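## Task

Get the cardboard box into the tote, which is somewhere in the room, so that no part of it sticks out past the tote's rim. The robot must not tip over or be left leaning, or the task fails. The box has to stay there by itself; if it is only in place because the robot is holding it, that does not count.

## Robot and tools

ROBOT. A Hello Robot Stretch 3. It has one arm, on a lift that rides up and down a mast, and the arm telescopes out to the robot's right. The base has two drive wheels. It can drive forward or back and turn in place, but it cannot slide sideways. To move the gripper along the robot's forward direction, you drive the base. The base is 0.33 m long and 0.34 m wide. It turns about the point midway between the wheels, 0.05 m behind the front edge. With the arm pulled in and the wrist folded, a turn sweeps a circle of radius 0.28 m. An unfolded, level gripper reaches outside that circle. Loose objects may sometimes get a brief push from outside.

FRAMES. The base frame has its origin on the floor between the drive wheels, with x forward, y to the left and z up. Odometry is the base frame as it was when the scene began, and heading is positive to the left. hand_pose is given in the base frame, at the point where the closed fingertips meet.

execute_actions takes {"actions": [...]}, and the actions run in order. An empty list only reports the state and the images. Each action can have "robot", "steps" and "until".
- "steps" is a whole number from 1 to 450, at 30 steps per second. It defaults to 1. {"steps": n} on its own just waits.
- "robot" takes one of three things. It can be one command object. It can be a queue: a list of up to 8 commands, or {"pause_s": s} with s at most 15, each started only after the previous one ends "done". Or it can be {"stop": true}, which brakes everything and clears the queue.
- A command can hold "base", "joints" and "contact_limits". "base" holds exactly one key. translate_m is a relative distance in metres from where the base is when the command starts: positive drives forward, and its absolute value is at most 1. rotate_rad is a relative turn in radians from the current heading: positive turns counter-clockwise, and its absolute value is at most 3.2.
- "joints" holds absolute targets, each a single number, and any joint you leave out keeps its old target. The ranges are:
  - lift_m 0 to 1.1 m, the height of the arm.
  - arm_m 0 to 0.52 m, the extension.
  - wrist_yaw_rad -1.345 to 4.42. At 0 the gripper points along the arm, positive swings it toward the front, and 3.0 folds it over the base.
  - wrist_pitch_rad -1.57 to 0.451. At 0 it is level, and negative tips the fingertips down.
  - wrist_roll_rad -2.911 to 2.911.
  - gripper_m -0.089 to 0.179. Higher is wider. The real fingertip gap is smaller than this number: by about 0.007 when nearly shut and 0.025 when wide open.
  - head_pan_rad -3.953 to 1.73. At 0 it looks forward, positive turns left, and -1.57 looks along the arm.
  - head_tilt_rad -1.53 to 0.419. Negative looks down.
- "contact_limits" takes {"arm_m": effort %, 1 to 100}. It sets how hard the arm may push before it stops itself. Lower is gentler, but a value that is too low stops the arm immediately.
- "until" ends an action early once its conditions hold. {"robot": {"status": "ended"}} waits until nothing is moving and no queue is running. Fields can also be compared, for example {"lift_m": [">", 0.3]} or {"base_status": ["!=", "moving"]}. {"any": {"status": "ended"}} fires as soon as any one motion ends.
- A new command takes effect immediately, even mid-motion, and replaces an older queue. Motions keep running between calls and while you think. If any value is out of range, the whole call is rejected and nothing runs.

zoom_image takes camera, which is one of head_camera, nav_camera or wrist_camera. It also takes region [x0, y0, x1, y1], in pixels of that camera's latest image, with the origin at the top left and at most 504 by 504. head_camera and nav_camera are on the head, and the pan and tilt joints aim both. wrist_camera is on the gripper.

finished_scene takes scene, the number of the current scene. It cannot be undone, and it reports whether the goal was met. Call it only after every motion has ended and the object rests in the tote without the gripper.

RESULTS. base_status shows progress, as the distance moved so far against the goal. joint_goals and joint_status give a status per joint:
- moving: still under way.
- done: reached the goal within tolerance.
- off_target: came to rest short of the goal and may still be pushing.
- contact_stop: the arm or lift met firm resistance and went slack.
- time_out: took too long and was stopped.
- stopped: ended by your stop.
- torque_fault: a wrist servo switched off for about 10 s.

The other lines:
- measured_speeds: speeds from the encoders.
- refusals / queue / queue_left: refusals so far, the queue's state, and how many queued commands have not yet started.
- "refused:" and "dropped:": name a rejected goal or a cancelled part of a queue, counting from 0.
- robot.on_its_own: shows targets the robot changed itself, joints that are slack or off, unusual rest effort, and tilt.
- base_tilt: lean in degrees, positive forward and right.
- motor_effort: effort in %, with the peak in brackets. The readings are biased and noisy.
- lidar_m: 12 distances in 30-degree sectors, starting straight ahead and going counter-clockwise (4th left, 10th right), in a plane 0.17 m above the floor.
- wrist_depth_mm and head_depth_mm: 7x7 grids of depth values.
- base_odometry: counts wheel turns only, so slipping shows up as travel.

GRIPPING. Close to a gripper_m below the object's width to grip it. To release, open at least 0.02 above the value at which the fingers touched it. Neither the reading nor "done" proves the object is held, so check the images.

SPEED. The base is fast (0.30 m/s and 1.9 rad/s) only when the arm is stowed: lift_m below 0.30, arm_m below 0.03 and wrist_yaw_rad above 2.54. Otherwise it is capped at 0.10 m/s and 0.63 rad/s.

CAUTIONS.
- Fold or unfold the wrist only with lift_m between 0.32 and 0.95, wrist_pitch_rad -0.4 and roll near 0. Lower the lift to 0.25 only after folding.
- If yaw is below -0.4, keep pitch at -0.5 or lower.
- Pushing against something solid with the gripper above about 0.45 m can tip the robot. So can pushing a second time after a contact_stop, or driving while gripping something that is fixed.
- If the base snags or leans, reverse the last move in small steps and free the gripper. If it stays tipped, lower the lift to about 0.2.
- Avoid drops, slams, hard collisions and strong pushes, and never let the object fall outside the tote.

Each tool is called after "Emit:" as name([rows], argument=value, ...), one row to a line, values as JSON.

## Session

Emit:
execute_actions(actions=[])

Scene clock: 0.00 s.
robot.base_odometry: x=+0.000 y=+0.000 heading=+0.000 (m, m, rad; robot's odometry frame)
robot.turned_by_wheels: +0.000 (rad since the last result)
robot.turned_by_imu: +0.000 (rad since the last result)
robot.base_tilt: forward=-1.5 right=+0.3 (deg)
robot.lidar_m: 1.30 0.84 0.78 0.78 0.97 1.61 1.31 0.85 0.78 0.79 1.89 1.45
robot.head_depth_mm: 1803 1993 1971 1982 1892 1967 1470 / 1848 2025 2055 2043 1827 2066 2014 / 1843 2131 2102 2131 1749 2091 1918 / 1853 2186 2170 2160 2154 2185 2105 / 1868 2254 1704 1742 1761 1815 1854 / 1882 1405 1378 1398 1418 1449 1470 / 1822 1133 1151 1166 1191 1203 1222
robot.base_status: not_commanded
robot.joint_positions: lift_m=+0.578 arm_m=+0.002 wrist_yaw_rad=+2.959 wrist_pitch_rad=-0.375 wrist_roll_rad=-0.005 gripper_m=+0.037 head_pan_rad=+0.007 head_tilt_rad=-0.014
robot.joint_goals: lift_m=+0.578 arm_m=+0.002 wrist_yaw_rad=+2.959 wrist_pitch_rad=-0.375 wrist_roll_rad=-0.005 gripper_m=+0.037 head_pan_rad=+0.007 head_tilt_rad=-0.014
robot.joint_status: lift_m=not_commanded arm_m=not_commanded wrist_yaw_rad=not_commanded wrist_pitch_rad=not_commanded wrist_roll_rad=not_commanded gripper_m=not_commanded head_pan_rad=not_commanded head_tilt_rad=not_commanded
robot.measured_speeds: translate_m=+0.000 rotate_rad=+0.000 lift_m=+0.000 arm_m=+0.000 wrist_yaw_rad=+0.000 wrist_pitch_rad=+0.000 wrist_roll_rad=+0.000 head_pan_rad=+0.000 head_tilt_rad=+0.000
robot: refusals=0 queue=idle queue_left=0
robot.motor_effort: left_wheel=+1 right_wheel=+1 lift_m=+29 arm_m=+0 wrist_yaw_rad=-1 wrist_pitch_rad=+4 wrist_roll_rad=+0 gripper_m=+0 head_pan_rad=+0 head_tilt_rad=+2 (%)
robot.hand_pose: x=+0.0204 y=+0.0788 z=+0.6000 quat_wxyz=(+0.195, +0.702, +0.069, +0.682) (m; robot's base frame)
robot.wrist_depth_mm: - - 812 766 725 698 668 / - - 895 843 788 764 709 / - - 951 898 877 808 773 / - - - - 936 883 828 / - - - - - 970 902 / 942 934 - 963 - 930 909 / 808 794 790 807 777 775 795
pictures: head_camera (sideways: a quarter turn clockwise sets it upright), nav_camera (sideways: a quarter turn counterclockwise sets it upright), wrist_camera
Images, in order (width x height): head_camera 896x504, nav_camera 672x504, wrist_camera 644x364.

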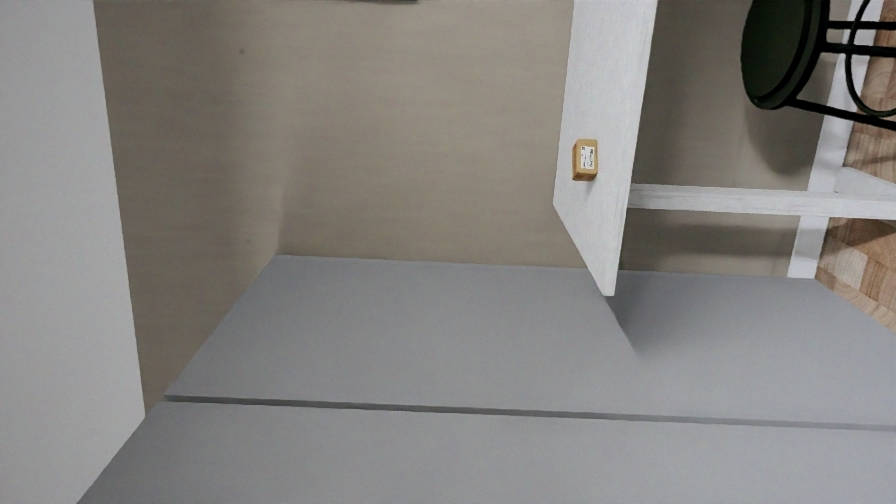

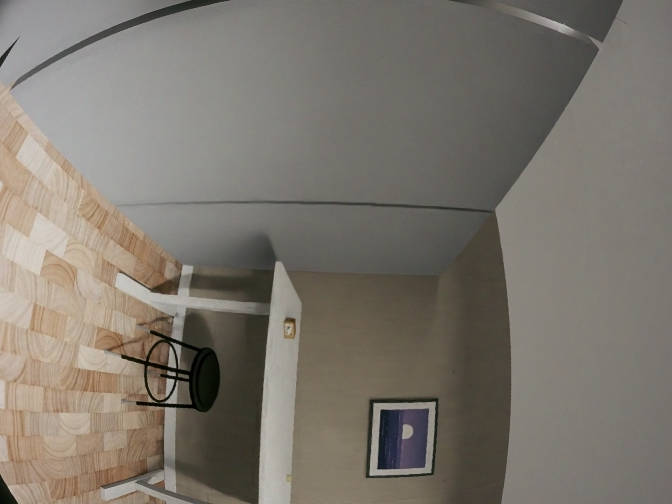

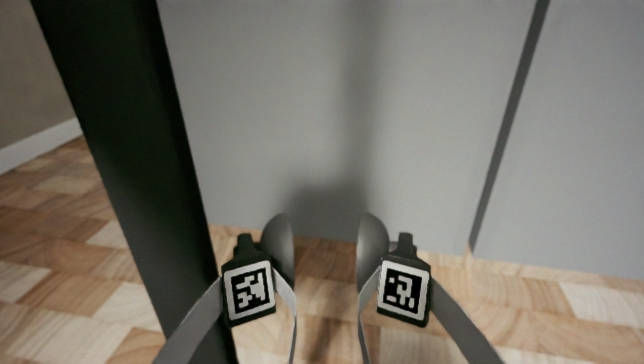

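Emit:
zoom_image(camera="head_camera", region=[520, 100, 680, 220])

Emit:
execute_actions([
  {"robot": {"joints": {"head_pan_rad": -1.0, "head_tilt_rad": -0.5}}, "steps": 150, "until": {"robot": {"status": "ended"}}},
])

Region (520, 100, 680, 220) of head_camera's 896x504 image, scaled by 3.150, with more detail than that image has; it fills the top 378 rows of this view, and the rest is white.

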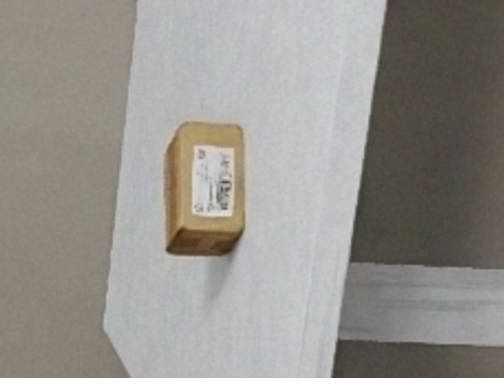

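Scene clock: 1.17 s.
robot.base_odometry: x=+0.000 y=+0.000 heading=+0.000 (m, m, rad; robot's odometry frame)
robot.turned_by_wheels: +0.000 (rad since the last result)
robot.turned_by_imu: +0.000 (rad since the last result)
robot.base_tilt: forward=-1.4 right=+0.3 (deg)
robot.lidar_m: 1.30 0.85 0.78 0.78 0.97 1.61 1.31 0.85 0.78 0.79 1.89 1.45
robot.head_depth_mm: 2371 2462 2605 2678 2048 1595 1310 / 2544 2715 2957 2802 2023 1579 1304 / 2384 2659 2961 2789 2006 1569 1293 / 2246 2434 2694 2670 1980 1555 1281 / 2078 2282 2464 2585 1951 1549 1275 / 1961 2075 1901 2354 1979 1537 1273 / 1836 1920 2150 2293 1914 1510 1257
robot.base_status: not_commanded
robot.joint_positions: lift_m=+0.578 arm_m=+0.002 wrist_yaw_rad=+2.959 wrist_pitch_rad=-0.375 wrist_roll_rad=-0.005 gripper_m=+0.037 head_pan_rad=-0.993 head_tilt_rad=-0.494
robot.joint_goals: lift_m=+0.578 arm_m=+0.002 wrist_yaw_rad=+2.959 wrist_pitch_rad=-0.375 wrist_roll_rad=-0.005 gripper_m=+0.037 head_pan_rad=-1.000 head_tilt_rad=-0.500
robot.joint_status: lift_m=not_commanded arm_m=not_commanded wrist_yaw_rad=not_commanded wrist_pitch_rad=not_commanded wrist_roll_rad=not_commanded gripper_m=not_commanded head_pan_rad=done head_tilt_rad=done
robot.measured_speeds: translate_m=+0.000 rotate_rad=+0.000 lift_m=+0.000 arm_m=+0.000 wrist_yaw_rad=+0.000 wrist_pitch_rad=+0.000 wrist_roll_rad=+0.000 head_pan_rad=+0.000 head_tilt_rad=+0.000
robot: refusals=0 queue=done queue_left=0
robot.motor_effort: left_wheel=+1(1) right_wheel=+0(0) lift_m=+29(29) arm_m=+0(0) wrist_yaw_rad=+0(1) wrist_pitch_rad=+4(4) wrist_roll_rad=+0(0) gripper_m=+1(0) head_pan_rad=-2(29) head_tilt_rad=-3(26) (%)
robot.hand_pose: x=+0.0204 y=+0.0788 z=+0.6000 quat_wxyz=(+0.195, +0.702, +0.069, +0.682) (m; robot's base frame)
robot.wrist_depth_mm: - - 812 792 742 705 671 / - - 904 837 790 761 734 / - - 977 905 846 816 772 / - - - 989 952 877 828 / - - - - - 997 880 / 942 931 - 963 - 950 928 / 796 794 778 803 789 813 808
pictures: head_camera (sideways: a quarter turn clockwise sets it upright), nav_camera (sideways: a quarter turn counterclockwise sets it upright), wrist_camera
camera_calibration (this result's frames):
head_camera: T_world_to_cam=[[-0.304302, 0.390294, -0.868948, 1.1562], [0.845911, 0.530149, -0.0581141, 0.0764381], [0.43799, -0.752736, -0.49148, 0.59635], [0, 0, 0, 1]] pos_world=[0.0259791, -0.042888, 1.30221]
nav_camera: T_world_to_cam=[[0.295321, -0.410674, 0.862631, -1.0819], [-0.833621, -0.551871, 0.0226592, 0.0282895], [0.466756, -0.725799, -0.505326, 0.612109], [0, 0, 0, 1]] pos_world=[0.0573842, 0.0155734, 1.24195]
wrist_camera: T_world_to_cam=[[0.981109, -0.192894, 0.0147552, -0.0183063], [-0.0848941, -0.497817, -0.863117, 0.588227], [0.173835, 0.845559, -0.504788, 0.396328], [0, 0, 0, 1]] pos_world=[-0.000998367, -0.0458204, 0.708041]
Images, in order (width x height): head_camera 896x504, nav_camera 672x504, wrist_camera 644x364.

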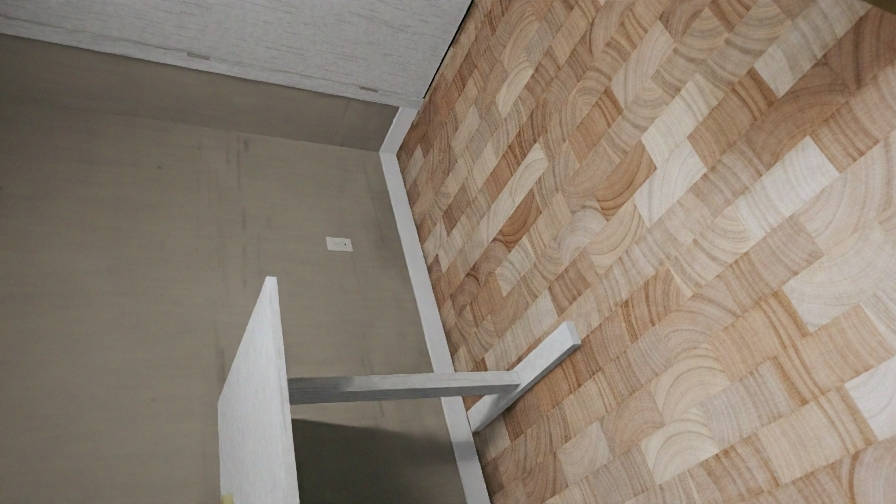

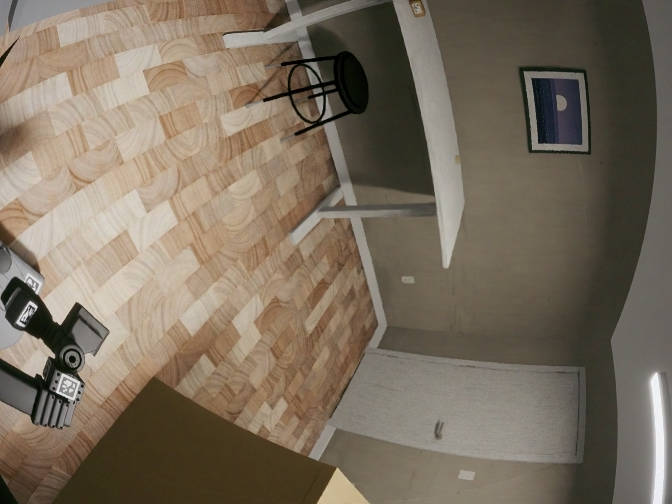

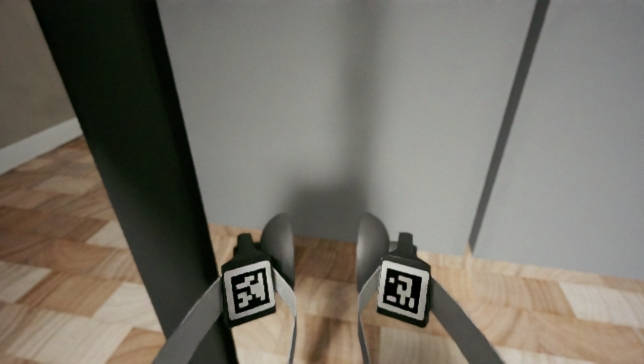

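Emit:
execute_actions([
  {"robot": {"joints": {"head_pan_rad": -2.1, "head_tilt_rad": -0.5}}, "steps": 150, "until": {"robot": {"status": "ended"}}},
])

Scene clock: 2.33 s.
robot.base_odometry: x=+0.000 y=+0.000 heading=+0.000 (m, m, rad; robot's odometry frame)
robot.turned_by_wheels: +0.000 (rad since the last result)
robot.turned_by_imu: +0.000 (rad since the last result)
robot.base_tilt: forward=-1.4 right=+0.3 (deg)
robot.lidar_m: 1.30 0.85 0.78 0.78 0.97 1.61 1.31 0.85 0.78 0.79 1.89 1.44
robot.head_depth_mm: 2068 2289 1423 938 1030 1186 1300 / 2054 2254 1377 917 997 1147 1269 / 2037 2222 1351 893 978 1115 1251 / 2002 2181 1315 874 949 1083 1227 / 1957 2100 1288 861 928 1054 1199 / 1925 2080 1249 845 904 1028 1172 / 1902 2050 1226 828 884 995 1152
robot.base_status: not_commanded
robot.joint_positions: lift_m=+0.578 arm_m=+0.002 wrist_yaw_rad=+2.959 wrist_pitch_rad=-0.375 wrist_roll_rad=-0.005 gripper_m=+0.037 head_pan_rad=-2.093 head_tilt_rad=-0.494
robot.joint_goals: lift_m=+0.578 arm_m=+0.002 wrist_yaw_rad=+2.959 wrist_pitch_rad=-0.375 wrist_roll_rad=-0.005 gripper_m=+0.037 head_pan_rad=-2.100 head_tilt_rad=-0.500
robot.joint_status: lift_m=not_commanded arm_m=not_commanded wrist_yaw_rad=not_commanded wrist_pitch_rad=not_commanded wrist_roll_rad=not_commanded gripper_m=not_commanded head_pan_rad=done head_tilt_rad=done
robot.measured_speeds: translate_m=+0.000 rotate_rad=+0.000 lift_m=+0.000 arm_m=+0.000 wrist_yaw_rad=+0.000 wrist_pitch_rad=+0.000 wrist_roll_rad=+0.000 head_pan_rad=+0.000 head_tilt_rad=+0.000
robot: refusals=0 queue=done queue_left=0
robot.motor_effort: left_wheel=+1(1) right_wheel=+0(0) lift_m=+29(29) arm_m=+0(0) wrist_yaw_rad=+0(0) wrist_pitch_rad=+4(4) wrist_roll_rad=+0(0) gripper_m=+0(0) head_pan_rad=-2(31) head_tilt_rad=-3(3) (%)
robot.hand_pose: x=+0.0204 y=+0.0788 z=+0.6000 quat_wxyz=(+0.195, +0.702, +0.069, +0.682) (m; robot's base frame)
robot.wrist_depth_mm: - - 825 786 737 714 658 / - - 896 839 792 773 705 / - - 972 921 854 820 763 / - - - - 946 878 829 / - - - - - 977 891 / 938 948 - 942 - 923 944 / 801 809 801 794 794 799 788
pictures: head_camera (sideways: a quarter turn clockwise sets it upright), nav_camera (sideways: a quarter turn counterclockwise sets it upright), wrist_camera
camera_calibration (this result's frames):
head_camera: T_world_to_cam=[[0.209941, 0.448472, -0.868791, 1.15286], [0.856184, -0.513392, -0.0581199, 0.076383], [-0.472096, -0.731643, -0.491756, 0.602262], [0, 0, 0, 1]] pos_world=[-0.0231051, -0.0371703, 1.3022]
nav_camera: T_world_to_cam=[[-0.232176, -0.449711, 0.86247, -1.07847], [-0.869963, 0.492596, 0.0226571, 0.028514], [-0.435039, -0.745057, -0.505601, 0.617967], [0, 0, 0, 1]] pos_world=[0.0432509, -0.0386243, 1.24195]
wrist_camera: T_world_to_cam=[[0.981109, -0.192894, 0.0147552, -0.0183062], [-0.084894, -0.497817, -0.863117, 0.588227], [0.173835, 0.845559, -0.504788, 0.396328], [0, 0, 0, 1]] pos_world=[-0.000998392, -0.0458204, 0.708041]
Images, in order (width x height): head_camera 896x504, nav_camera 672x504, wrist_camera 644x364.

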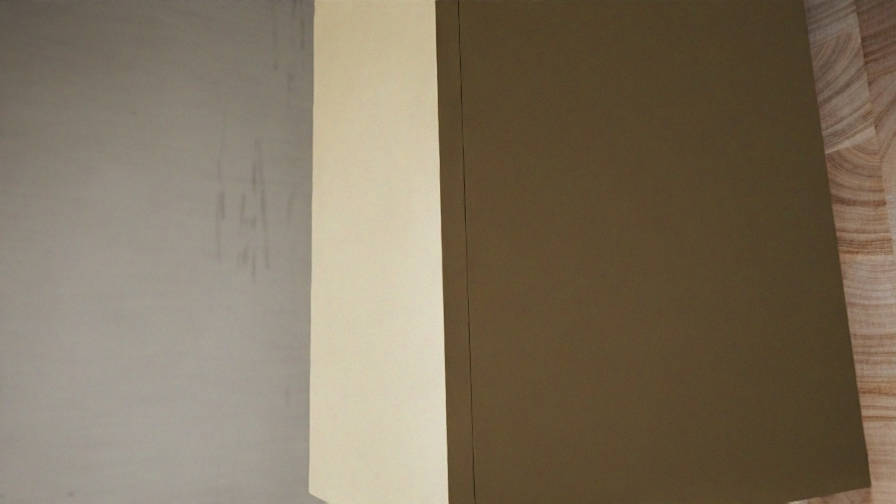

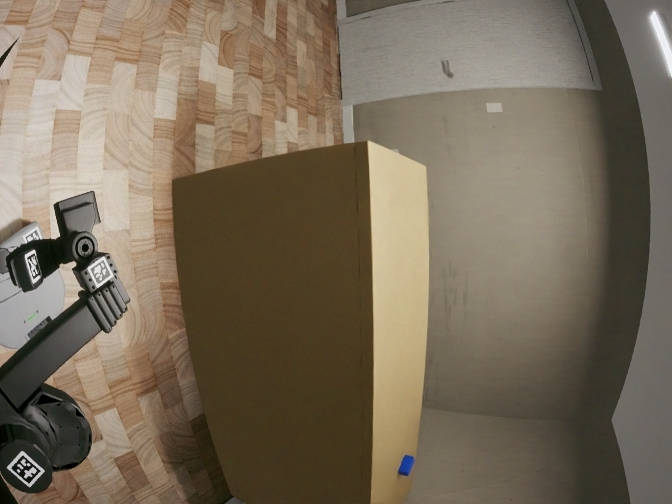

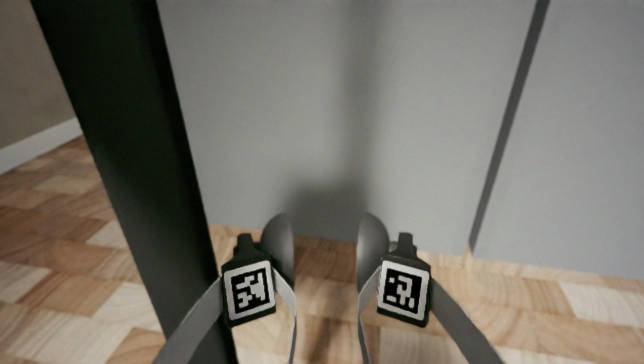

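Emit:
execute_actions([
  {"robot": {"joints": {"head_pan_rad": -3.1, "head_tilt_rad": -0.5}}, "steps": 150, "until": {"robot": {"status": "ended"}}},
])

Scene clock: 3.47 s.
robot.base_odometry: x=+0.000 y=+0.000 heading=+0.000 (m, m, rad; robot's odometry frame)
robot.turned_by_wheels: +0.000 (rad since the last result)
robot.turned_by_imu: +0.000 (rad since the last result)
robot.base_tilt: forward=-1.4 right=+0.2 (deg)
robot.lidar_m: 1.30 0.85 0.77 0.78 0.97 1.61 1.31 0.85 0.78 0.79 1.89 1.45
robot.head_depth_mm: 1286 1378 1479 1616 1752 1590 1302 / 1337 1438 1546 1697 1839 1578 1307 / 1391 1504 1636 1780 1942 1579 1295 / 1441 1570 1704 1895 1972 1553 1294 / 1508 1640 1671 1792 1889 1538 1278 / 1570 1719 1394 1446 1585 1528 1263 / 1641 1797 1229 1206 1302 1395 1255
robot.base_status: not_commanded
robot.joint_positions: lift_m=+0.578 arm_m=+0.002 wrist_yaw_rad=+2.959 wrist_pitch_rad=-0.375 wrist_roll_rad=-0.005 gripper_m=+0.037 head_pan_rad=-3.093 head_tilt_rad=-0.494
robot.joint_goals: lift_m=+0.578 arm_m=+0.002 wrist_yaw_rad=+2.959 wrist_pitch_rad=-0.375 wrist_roll_rad=-0.005 gripper_m=+0.037 head_pan_rad=-3.100 head_tilt_rad=-0.500
robot.joint_status: lift_m=not_commanded arm_m=not_commanded wrist_yaw_rad=not_commanded wrist_pitch_rad=not_commanded wrist_roll_rad=not_commanded gripper_m=not_commanded head_pan_rad=done head_tilt_rad=done
robot.measured_speeds: translate_m=+0.000 rotate_rad=+0.000 lift_m=+0.000 arm_m=+0.000 wrist_yaw_rad=+0.000 wrist_pitch_rad=+0.000 wrist_roll_rad=+0.000 head_pan_rad=+0.000 head_tilt_rad=+0.000
robot: refusals=0 queue=done queue_left=0
robot.motor_effort: left_wheel=+1(0) right_wheel=+0(0) lift_m=+29(29) arm_m=+0(0) wrist_yaw_rad=+0(0) wrist_pitch_rad=+4(4) wrist_roll_rad=+0(0) gripper_m=+1(1) head_pan_rad=-2(27) head_tilt_rad=-2(2) (%)
robot.hand_pose: x=+0.0204 y=+0.0788 z=+0.6000 quat_wxyz=(+0.195, +0.702, +0.069, +0.682) (m; robot's base frame)
robot.wrist_depth_mm: - - 808 775 745 711 673 / - - 891 831 785 759 695 / - - 987 913 852 799 770 / - - - 998 933 909 859 / - - - - - 999 899 / 934 925 - 932 - 954 940 / 817 811 792 816 786 788 789
pictures: head_camera (sideways: a quarter turn clockwise sets it upright), nav_camera (sideways: a quarter turn counterclockwise sets it upright), wrist_camera
camera_calibration (this result's frames):
head_camera: T_world_to_cam=[[0.490853, 0.0656531, -0.868765, 1.15111], [0.0305957, -0.997841, -0.0581208, 0.0814203], [-0.870705, 0.0019483, -0.491802, 0.604752], [0, 0, 0, 1]] pos_world=[-0.0409573, 0.00449212, 1.3022]
nav_camera: T_world_to_cam=[[-0.503909, -0.0476118, 0.862444, -1.07678], [-0.0555377, 0.998199, 0.0226567, 0.0235465], [-0.861969, -0.0364812, -0.505646, 0.62063], [0, 0, 0, 1]] pos_world=[-0.00632539, -0.0521301, 1.24194]
wrist_camera: T_world_to_cam=[[0.981109, -0.192894, 0.0147552, -0.0183062], [-0.0848942, -0.497817, -0.863117, 0.588227], [0.173835, 0.845559, -0.504788, 0.396328], [0, 0, 0, 1]] pos_world=[-0.000998366, -0.0458204, 0.708041]
Images, in order (width x height): head_camera 896x504, nav_camera 672x504, wrist_camera 644x364.

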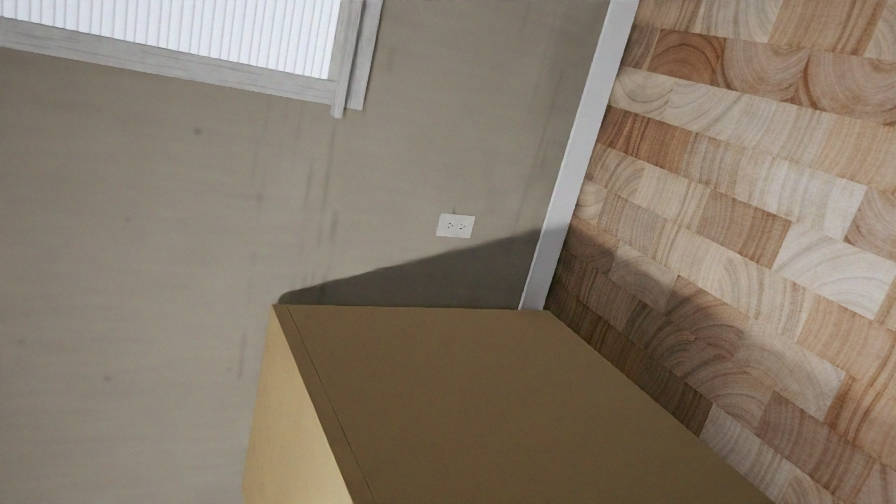

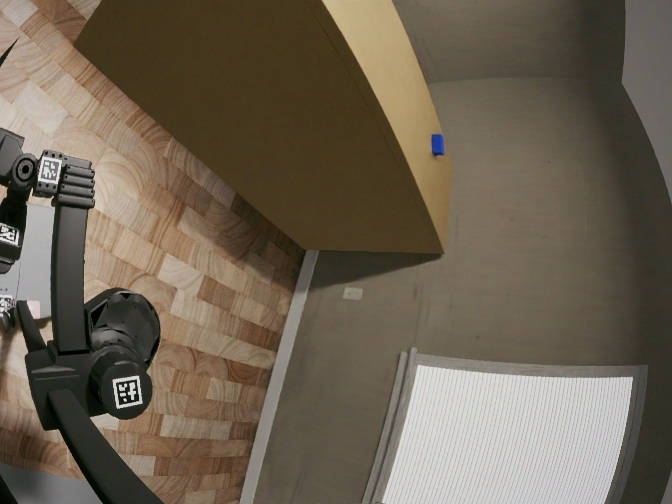

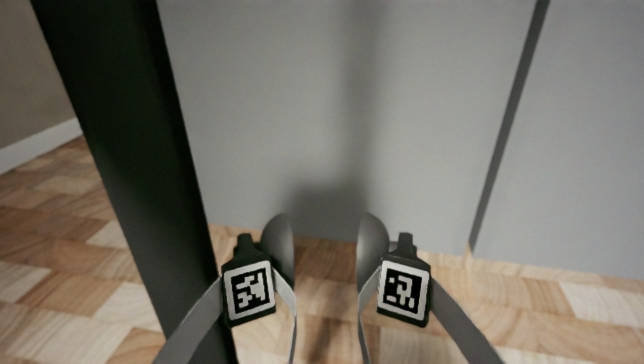

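Emit:
execute_actions([
  {"robot": {"joints": {"head_pan_rad": -3.93, "head_tilt_rad": -0.5}}, "steps": 150, "until": {"robot": {"status": "ended"}}},
])

Scene clock: 4.53 s.
robot.base_odometry: x=+0.000 y=+0.000 heading=+0.000 (m, m, rad; robot's odometry frame)
robot.turned_by_wheels: +0.000 (rad since the last result)
robot.turned_by_imu: +0.000 (rad since the last result)
robot.base_tilt: forward=-1.4 right=+0.3 (deg)
robot.lidar_m: 1.30 0.85 0.77 0.78 0.97 1.61 1.31 0.85 0.78 0.79 1.89 1.44
robot.head_depth_mm: - - - - - 1111 1197 / - - - - - - - / 1512 1663 1810 - - - - / 1462 1597 1764 1975 1959 1554 1286 / 1401 1524 1664 1850 1946 1552 1274 / 1341 1453 1584 1759 1864 1534 1266 / 1288 1405 1515 1672 1817 1524 1257
robot.base_status: not_commanded
robot.joint_positions: lift_m=+0.578 arm_m=+0.002 wrist_yaw_rad=+2.959 wrist_pitch_rad=-0.375 wrist_roll_rad=-0.005 gripper_m=+0.037 head_pan_rad=-3.923 head_tilt_rad=-0.494
robot.joint_goals: lift_m=+0.578 arm_m=+0.002 wrist_yaw_rad=+2.959 wrist_pitch_rad=-0.375 wrist_roll_rad=-0.005 gripper_m=+0.037 head_pan_rad=-3.930 head_tilt_rad=-0.500
robot.joint_status: lift_m=not_commanded arm_m=not_commanded wrist_yaw_rad=not_commanded wrist_pitch_rad=not_commanded wrist_roll_rad=not_commanded gripper_m=not_commanded head_pan_rad=done head_tilt_rad=done
robot.measured_speeds: translate_m=+0.000 rotate_rad=+0.000 lift_m=+0.000 arm_m=+0.000 wrist_yaw_rad=+0.000 wrist_pitch_rad=+0.000 wrist_roll_rad=+0.000 head_pan_rad=+0.000 head_tilt_rad=+0.000
robot: refusals=0 queue=done queue_left=0
robot.motor_effort: left_wheel=+2(1) right_wheel=-1(0) lift_m=+29(29) arm_m=+0(0) wrist_yaw_rad=+0(0) wrist_pitch_rad=+4(4) wrist_roll_rad=+0(0) gripper_m=+2(0) head_pan_rad=-2(29) head_tilt_rad=-3(3) (%)
robot.hand_pose: x=+0.0204 y=+0.0788 z=+0.6000 quat_wxyz=(+0.195, +0.702, +0.069, +0.682) (m; robot's base frame)
robot.wrist_depth_mm: - - 808 788 727 706 663 / - - 893 843 801 763 707 / - - 974 915 853 795 779 / - - - - 927 884 816 / - - - - - 967 895 / 966 944 - 930 - 925 920 / 792 782 788 800 783 788 800
pictures: head_camera (sideways: a quarter turn clockwise sets it upright), nav_camera (sideways: a quarter turn counterclockwise sets it upright), wrist_camera
camera_calibration (this result's frames):
head_camera: T_world_to_cam=[[0.37972, -0.317916, -0.868759, 1.15178], [-0.715689, -0.695996, -0.0581211, 0.085973], [-0.586175, 0.643831, -0.491813, 0.603032], [0, 0, 0, 1]] pos_world=[-0.0223429, 0.0377567, 1.3022]
nav_camera: T_world_to_cam=[[-0.375218, 0.339726, 0.862437, -1.07755], [0.699122, 0.714644, 0.0226566, 0.0189432], [-0.608638, 0.61145, -0.505657, 0.6191], [0, 0, 0, 1]] pos_world=[-0.0407534, -0.0260128, 1.24194]
wrist_camera: T_world_to_cam=[[0.981109, -0.192894, 0.0147553, -0.0183063], [-0.084894, -0.497817, -0.863117, 0.588227], [0.173835, 0.845559, -0.504788, 0.396328], [0, 0, 0, 1]] pos_world=[-0.000998372, -0.0458204, 0.708041]
Images, in order (width x height): head_camera 896x504, nav_camera 672x504, wrist_camera 644x364.

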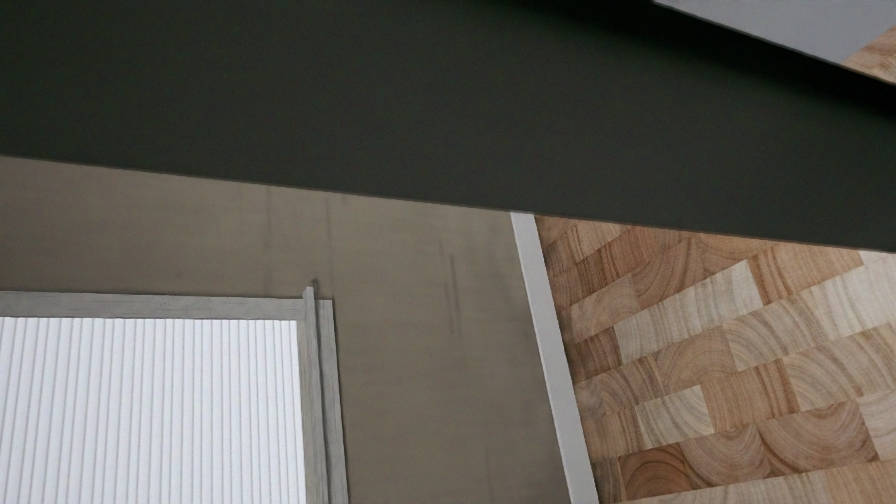

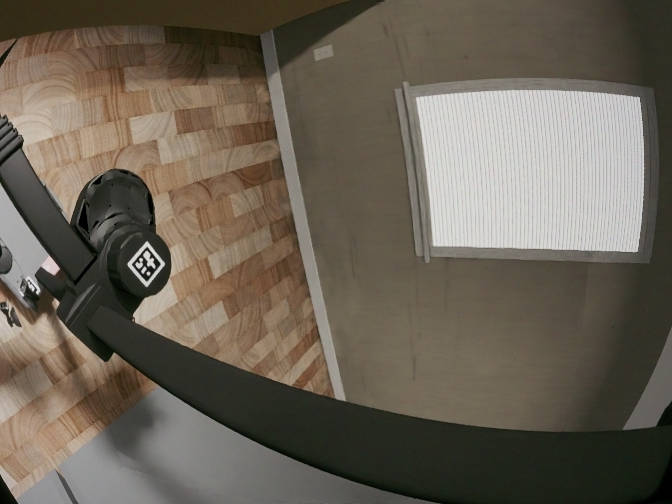

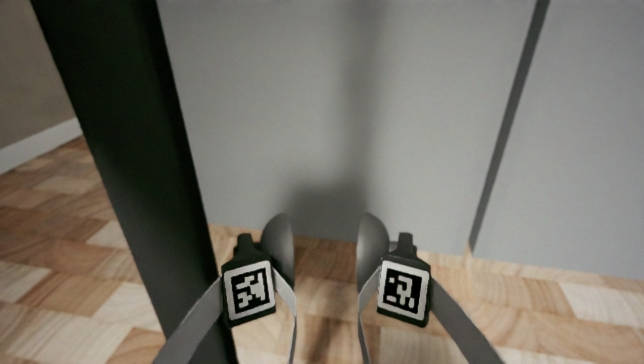

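Emit:
execute_actions([
  {"robot": {"base": {"translate_m": 0.95}, "joints": {"head_pan_rad": -0.45, "head_tilt_rad": -0.5, "lift_m": 0.93, "wrist_pitch_rad": -0.4, "wrist_yaw_rad": 0.0, "gripper_m": 0.17}}, "steps": 450, "until": {"robot": {"status": "ended"}}},
])

Scene clock: 16.07 s.
robot.base_odometry: x=+0.950 y=+0.000 heading=+0.000 (m, m, rad; robot's odometry frame)
robot.turned_by_wheels: +0.000 (rad since the last result)
robot.turned_by_imu: +0.001 (rad since the last result)
robot.base_tilt: forward=-1.4 right=+0.2 (deg)
robot.lidar_m: 0.70 0.46 0.42 0.42 0.53 1.08 1.90 1.31 1.67 1.42 0.65 0.83
robot.head_depth_mm: 1081 1175 1243 775 634 955 1267 / 1067 1163 1233 766 626 937 1271 / 1053 1157 1209 750 615 1066 1286 / 1053 1144 1188 728 610 1548 1252 / 1040 1133 1155 715 603 1511 1252 / 1024 1121 1134 719 596 1455 1226 / 1014 1100 1192 709 588 1517 1257
robot.base_status: done (translate_m +0.9500 of +0.9500)
robot.joint_positions: lift_m=+0.930 arm_m=+0.002 wrist_yaw_rad=+0.002 wrist_pitch_rad=-0.412 wrist_roll_rad=-0.005 gripper_m=+0.170 head_pan_rad=-0.457 head_tilt_rad=-0.494
robot.joint_goals: lift_m=+0.930 arm_m=+0.002 wrist_yaw_rad=+0.000 wrist_pitch_rad=-0.400 wrist_roll_rad=-0.005 gripper_m=+0.170 head_pan_rad=-0.450 head_tilt_rad=-0.500
robot.joint_status: lift_m=done arm_m=not_commanded wrist_yaw_rad=done wrist_pitch_rad=done wrist_roll_rad=not_commanded gripper_m=done head_pan_rad=done head_tilt_rad=done
robot.measured_speeds: translate_m=+0.000 rotate_rad=+0.000 lift_m=+0.000 arm_m=+0.000 wrist_yaw_rad=+0.000 wrist_pitch_rad=+0.000 wrist_roll_rad=+0.000 head_pan_rad=+0.000 head_tilt_rad=+0.000
robot: refusals=0 queue=done queue_left=0
robot.motor_effort: left_wheel=+1(6) right_wheel=+0(5) lift_m=+32(33) arm_m=+0(0) wrist_yaw_rad=-1(4) wrist_pitch_rad=+4(4) wrist_roll_rad=+0(0) gripper_m=+0(85) head_pan_rad=+2(30) head_tilt_rad=-3(3) (%)
robot.hand_pose: x=-0.0210 y=-0.3721 z=+0.9439 quat_wxyz=(+0.694, +0.146, -0.690, -0.144) (m; robot's base frame)
robot.wrist_depth_mm: 729 704 744 - - - - / 398 501 - - - - - / - - - - - - - / - - - - - - - / - - - - - - - / 650 - - - - - - / - - - - - - -
pictures: head_camera (sideways: a quarter turn clockwise sets it upright), nav_camera (sideways: a quarter turn counterclockwise sets it upright), wrist_camera
camera_calibration (this result's frames):
head_camera: T_world_to_cam=[[-0.461275, 0.180509, -0.868701, 1.15684], [0.456825, 0.887656, -0.0581232, 0.0788233], [0.760616, -0.423655, -0.491914, 0.594947], [0, 0, 0, 1]] pos_world=[0.0450847, -0.0267352, 1.30219]
nav_camera: T_world_to_cam=[[0.463951, -0.202617, 0.862378, -1.0826], [-0.435186, -0.900056, 0.0226559, 0.0258635], [0.771598, -0.385806, -0.505757, 0.610811], [0, 0, 0, 1]] pos_world=[0.0422261, 0.0395804, 1.24194]
wrist_camera: T_world_to_cam=[[-0.999843, 0.00910914, 0.0151781, -0.0366268], [-0.00792574, 0.536324, -0.843975, 1.02543], [-0.0158283, -0.843963, -0.536168, 0.355271], [0, 0, 0, 1]] pos_world=[-0.0228705, -0.249794, 1.05648]
Images, in order (width x height): head_camera 896x504, nav_camera 672x504, wrist_camera 644x364.

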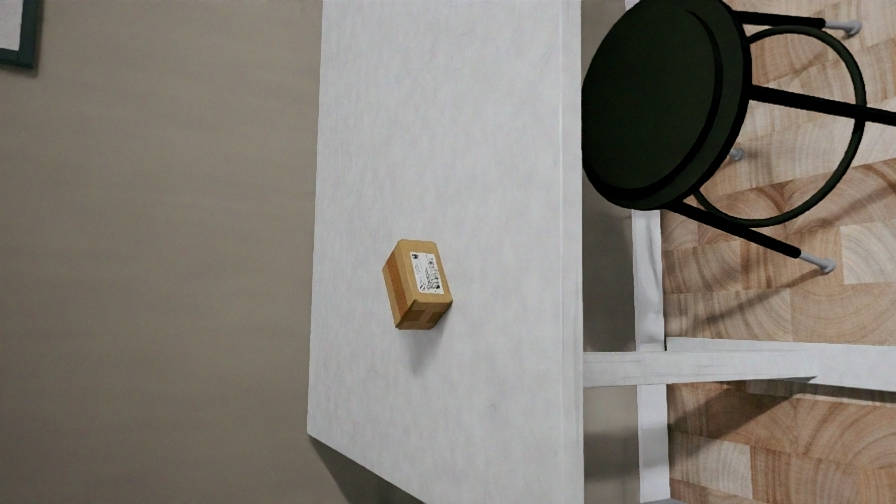

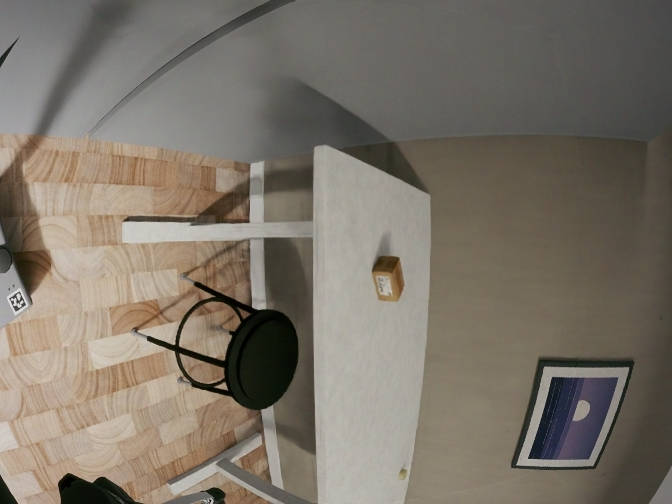

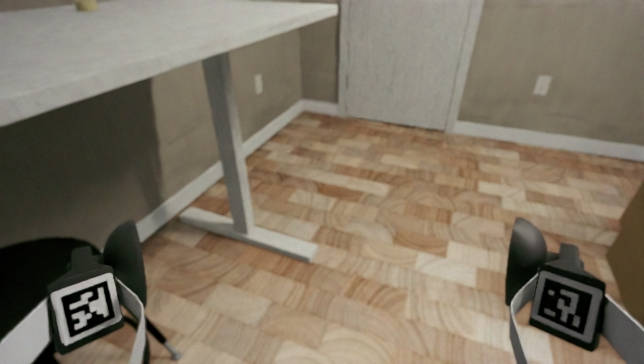

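Emit:
zoom_image(camera="head_camera", region=[360, 220, 480, 350])

Region (360, 220, 480, 350) of head_camera's 896x504 image, scaled by 3.877, with more detail than that image has; it fills the left 465 columns of this view, and the rest is white.

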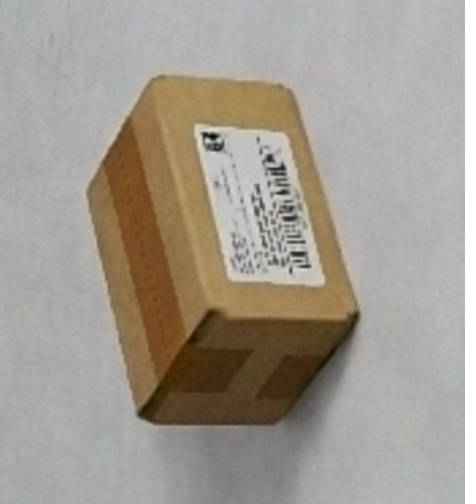

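Emit:
execute_actions([
  {"robot": [{"base": {"rotate_rad": 0.988}, "joints": {"head_pan_rad": -1.44, "head_tilt_rad": -0.5, "lift_m": 1.095, "wrist_pitch_rad": -0.8, "wrist_yaw_rad": 0.74, "gripper_m": 0.179}}, {"joints": {"arm_m": 0.36}}], "steps": 450, "until": {"robot": {"status": "ended"}}},
])

Scene clock: 23.37 s.
robot.base_odometry: x=+0.950 y=+0.000 heading=+0.988 (m, m, rad; robot's odometry frame)
robot.turned_by_wheels: +0.988 (rad since the last result)
robot.turned_by_imu: +0.978 (rad since the last result)
robot.base_tilt: forward=-1.4 right=+0.3 (deg)
robot.lidar_m: 0.42 0.42 0.51 0.95 2.06 1.32 1.47 2.34 0.65 0.83 0.76 0.47
robot.head_depth_mm: 1058 - 1248 773 633 945 1249 / 1057 - 1144 761 624 935 1267 / 1057 1137 - 750 619 1254 1259 / 1049 1132 1194 725 611 1561 1292 / 1038 1129 1170 696 600 1500 1246 / 1031 1117 1130 714 596 1491 1236 / 1024 1114 1199 710 590 1516 1262
robot.base_status: done (rotate_rad +0.9878 of +0.9880)
robot.joint_positions: lift_m=+1.095 arm_m=+0.360 wrist_yaw_rad=+0.739 wrist_pitch_rad=-0.807 wrist_roll_rad=-0.005 gripper_m=+0.179 head_pan_rad=-1.433 head_tilt_rad=-0.494
robot.joint_goals: lift_m=+1.095 arm_m=+0.360 wrist_yaw_rad=+0.740 wrist_pitch_rad=-0.800 wrist_roll_rad=-0.005 gripper_m=+0.179 head_pan_rad=-1.440 head_tilt_rad=-0.500
robot.joint_status: lift_m=done arm_m=done wrist_yaw_rad=done wrist_pitch_rad=done wrist_roll_rad=not_commanded gripper_m=done head_pan_rad=done head_tilt_rad=done
robot.measured_speeds: translate_m=+0.000 rotate_rad=+0.000 lift_m=+0.000 arm_m=+0.000 wrist_yaw_rad=+0.000 wrist_pitch_rad=+0.000 wrist_roll_rad=+0.000 head_pan_rad=+0.000 head_tilt_rad=+0.000
robot: refusals=0 queue=done queue_left=0
robot.motor_effort: left_wheel=-3(10) right_wheel=+4(6) lift_m=+32(33) arm_m=+4(3) wrist_yaw_rad=+1(1) wrist_pitch_rad=+2(4) wrist_roll_rad=+0(0) gripper_m=+0(46) head_pan_rad=-2(29) head_tilt_rad=-2(2) (%)
robot.hand_pose: x=+0.0861 y=-0.6229 z=+1.0319 quat_wxyz=(+0.708, +0.494, -0.504, -0.023) (m; robot's base frame)
robot.wrist_depth_mm: 421 524 648 420 414 416 416 / 448 549 362 357 360 361 358 / 479 325 319 316 250 320 316 / 380 286 286 285 228 273 285 / 261 261 260 257 254 258 257 / - 237 236 236 236 236 240 / - 218 216 217 216 216 212
pictures: head_camera (sideways: a quarter turn clockwise sets it upright), nav_camera (sideways: a quarter turn counterclockwise sets it upright), wrist_camera
camera_calibration (this result's frames):
head_camera: T_world_to_cam=[[-0.10894, 0.483355, -0.86862, 1.15458], [0.991198, 0.118944, -0.0581262, 0.0755675], [0.0752211, -0.867306, -0.492058, 0.599316], [0, 0, 0, 1]] pos_world=[0.00579689, -0.0472704, 1.30218]
nav_camera: T_world_to_cam=[[0.0921271, -0.497957, 0.862294, -1.08022], [-0.989346, -0.143809, 0.0226547, 0.0292453], [0.112724, -0.855195, -0.5059, 0.615016], [0, 0, 0, 1]] pos_world=[0.0591239, -0.00773803, 1.24194]
wrist_camera: T_world_to_cam=[[-0.742502, -0.669591, 0.0184026, -0.376822], [-0.556703, 0.601578, -0.572875, 1.04324], [0.372521, -0.435605, -0.819436, 0.705728], [0, 0, 0, 1]] pos_world=[0.0380877, -0.57249, 1.18288]
Images, in order (width x height): head_camera 896x504, nav_camera 672x504, wrist_camera 644x364.

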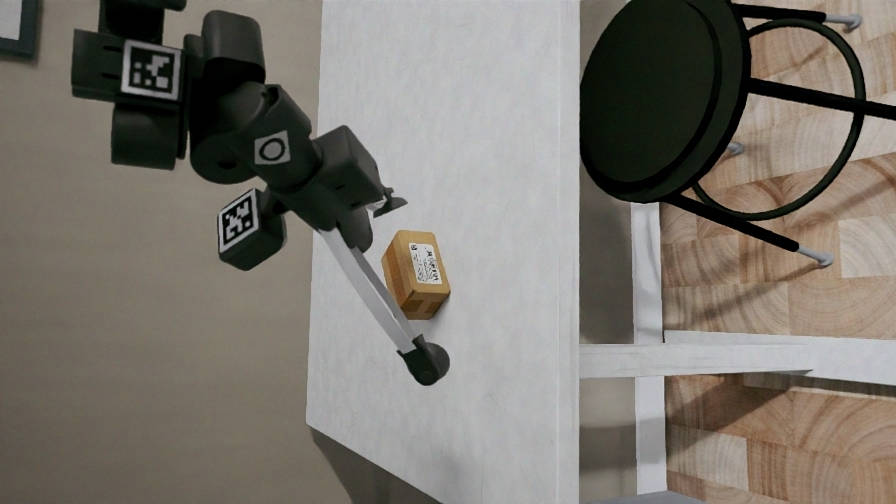

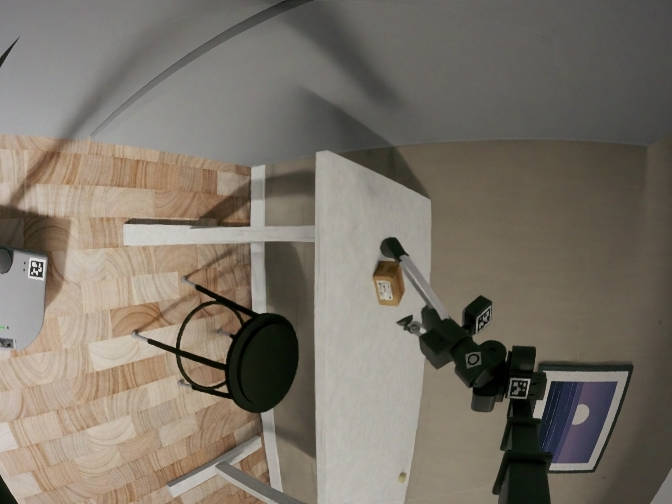

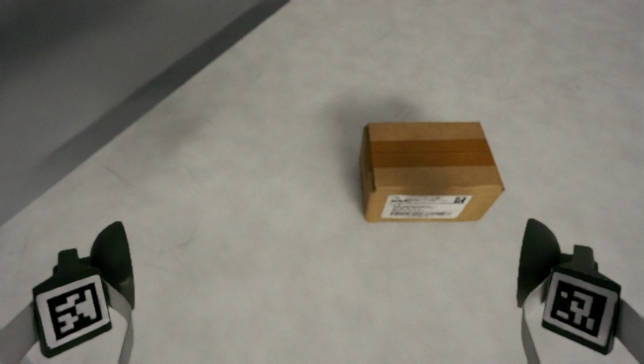

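Emit:
execute_actions([
  {"robot": [{"joints": {"arm_m": 0.477}}, {"joints": {"lift_m": 1.06}}], "steps": 450, "until": {"robot": {"status": "ended"}}},
])

Scene clock: 26.73 s.
robot.base_odometry: x=+0.950 y=+0.000 heading=+0.988 (m, m, rad; robot's odometry frame)
robot.turned_by_wheels: +0.000 (rad since the last result)
robot.turned_by_imu: -0.001 (rad since the last result)
robot.base_tilt: forward=-1.5 right=+0.2 (deg)
robot.lidar_m: 0.42 0.42 0.51 0.94 2.06 1.31 1.48 2.33 0.65 0.82 0.76 0.47
robot.head_depth_mm: 1079 1168 1243 774 635 946 1244 / 1068 - 1140 763 625 933 1268 / 1058 1137 - 751 615 1257 1260 / 1053 1144 1195 722 610 1558 1277 / 1038 1128 1157 704 602 1497 1251 / 1031 1124 1125 715 597 1489 1254 / 1019 1107 1197 709 587 1519 1260
robot.base_status: done (rotate_rad +0.9878 of +0.9880)
robot.joint_positions: lift_m=+1.060 arm_m=+0.477 wrist_yaw_rad=+0.739 wrist_pitch_rad=-0.807 wrist_roll_rad=-0.005 gripper_m=+0.179 head_pan_rad=-1.433 head_tilt_rad=-0.494
robot.joint_goals: lift_m=+1.060 arm_m=+0.477 wrist_yaw_rad=+0.740 wrist_pitch_rad=-0.800 wrist_roll_rad=-0.005 gripper_m=+0.179 head_pan_rad=-1.440 head_tilt_rad=-0.500
robot.joint_status: lift_m=done arm_m=done wrist_yaw_rad=done wrist_pitch_rad=done wrist_roll_rad=not_commanded gripper_m=done head_pan_rad=done head_tilt_rad=done
robot.measured_speeds: translate_m=+0.000 rotate_rad=+0.000 lift_m=+0.000 arm_m=+0.000 wrist_yaw_rad=+0.000 wrist_pitch_rad=+0.000 wrist_roll_rad=+0.000 head_pan_rad=+0.000 head_tilt_rad=+0.000
robot: refusals=0 queue=done queue_left=0
robot.motor_effort: left_wheel=-3(3) right_wheel=+3(3) lift_m=+26(33) arm_m=+4(3) wrist_yaw_rad=+2(1) wrist_pitch_rad=+2(2) wrist_roll_rad=+0(0) gripper_m=+1(0) head_pan_rad=-2(3) head_tilt_rad=-2(2) (%)
robot.hand_pose: x=+0.0861 y=-0.7399 z=+0.9971 quat_wxyz=(+0.708, +0.494, -0.504, -0.023) (m; robot's base frame)
robot.wrist_depth_mm: 441 528 352 353 353 350 352 / 463 307 307 308 309 305 305 / 276 269 272 271 271 271 267 / 243 244 242 244 242 243 241 / 220 223 171 164 211 219 219 / - 201 156 151 156 200 203 / - 184 182 179 181 184 178
pictures: head_camera (sideways: a quarter turn clockwise sets it upright), nav_camera (sideways: a quarter turn counterclockwise sets it upright), wrist_camera
camera_calibration (this result's frames):
head_camera: T_world_to_cam=[[-0.10894, 0.483358, -0.868618, 1.15458], [0.991198, 0.118943, -0.0581262, 0.0755676], [0.0752199, -0.867305, -0.492061, 0.59932], [0, 0, 0, 1]] pos_world=[0.00579683, -0.0472704, 1.30218]
nav_camera: T_world_to_cam=[[0.0921269, -0.49796, 0.862293, -1.08022], [-0.989346, -0.143808, 0.0226547, 0.0292454], [0.112723, -0.855193, -0.505903, 0.61502], [0, 0, 0, 1]] pos_world=[0.0591238, -0.00773789, 1.24194]
wrist_camera: T_world_to_cam=[[-0.742497, -0.669597, 0.0184028, -0.45453], [-0.556723, 0.601591, -0.572842, 1.09369], [0.372502, -0.435578, -0.819459, 0.626326], [0, 0, 0, 1]] pos_world=[0.0380868, -0.68949, 1.14812]
Images, in order (width x height): head_camera 896x504, nav_camera 672x504, wrist_camera 644x364.

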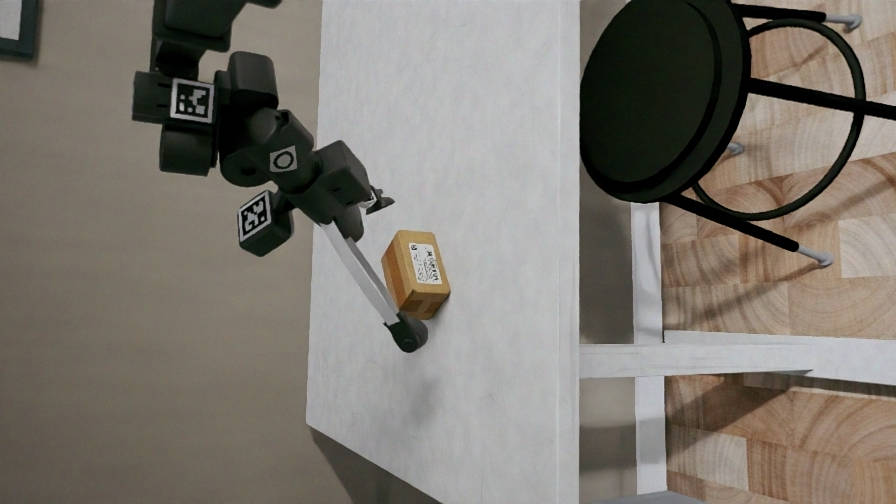

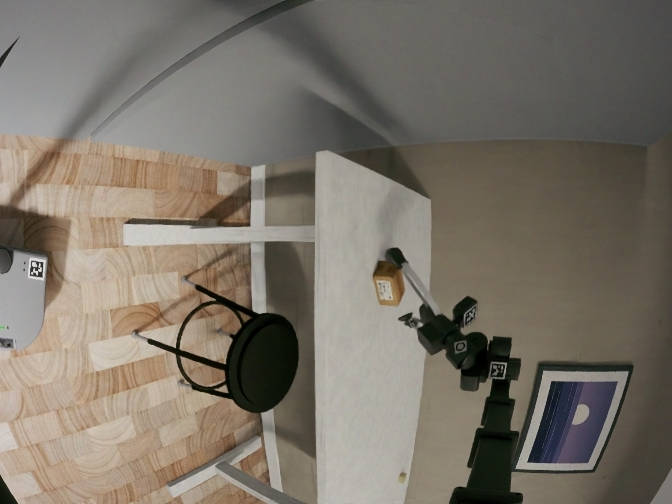

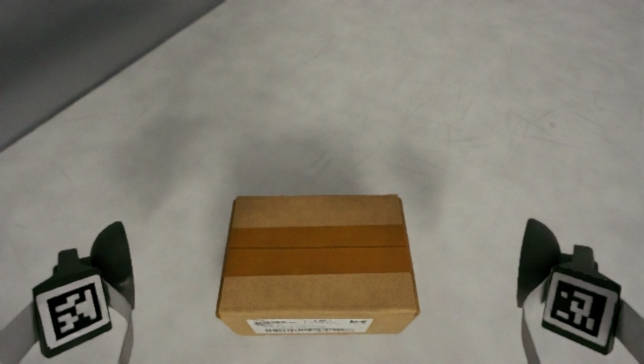

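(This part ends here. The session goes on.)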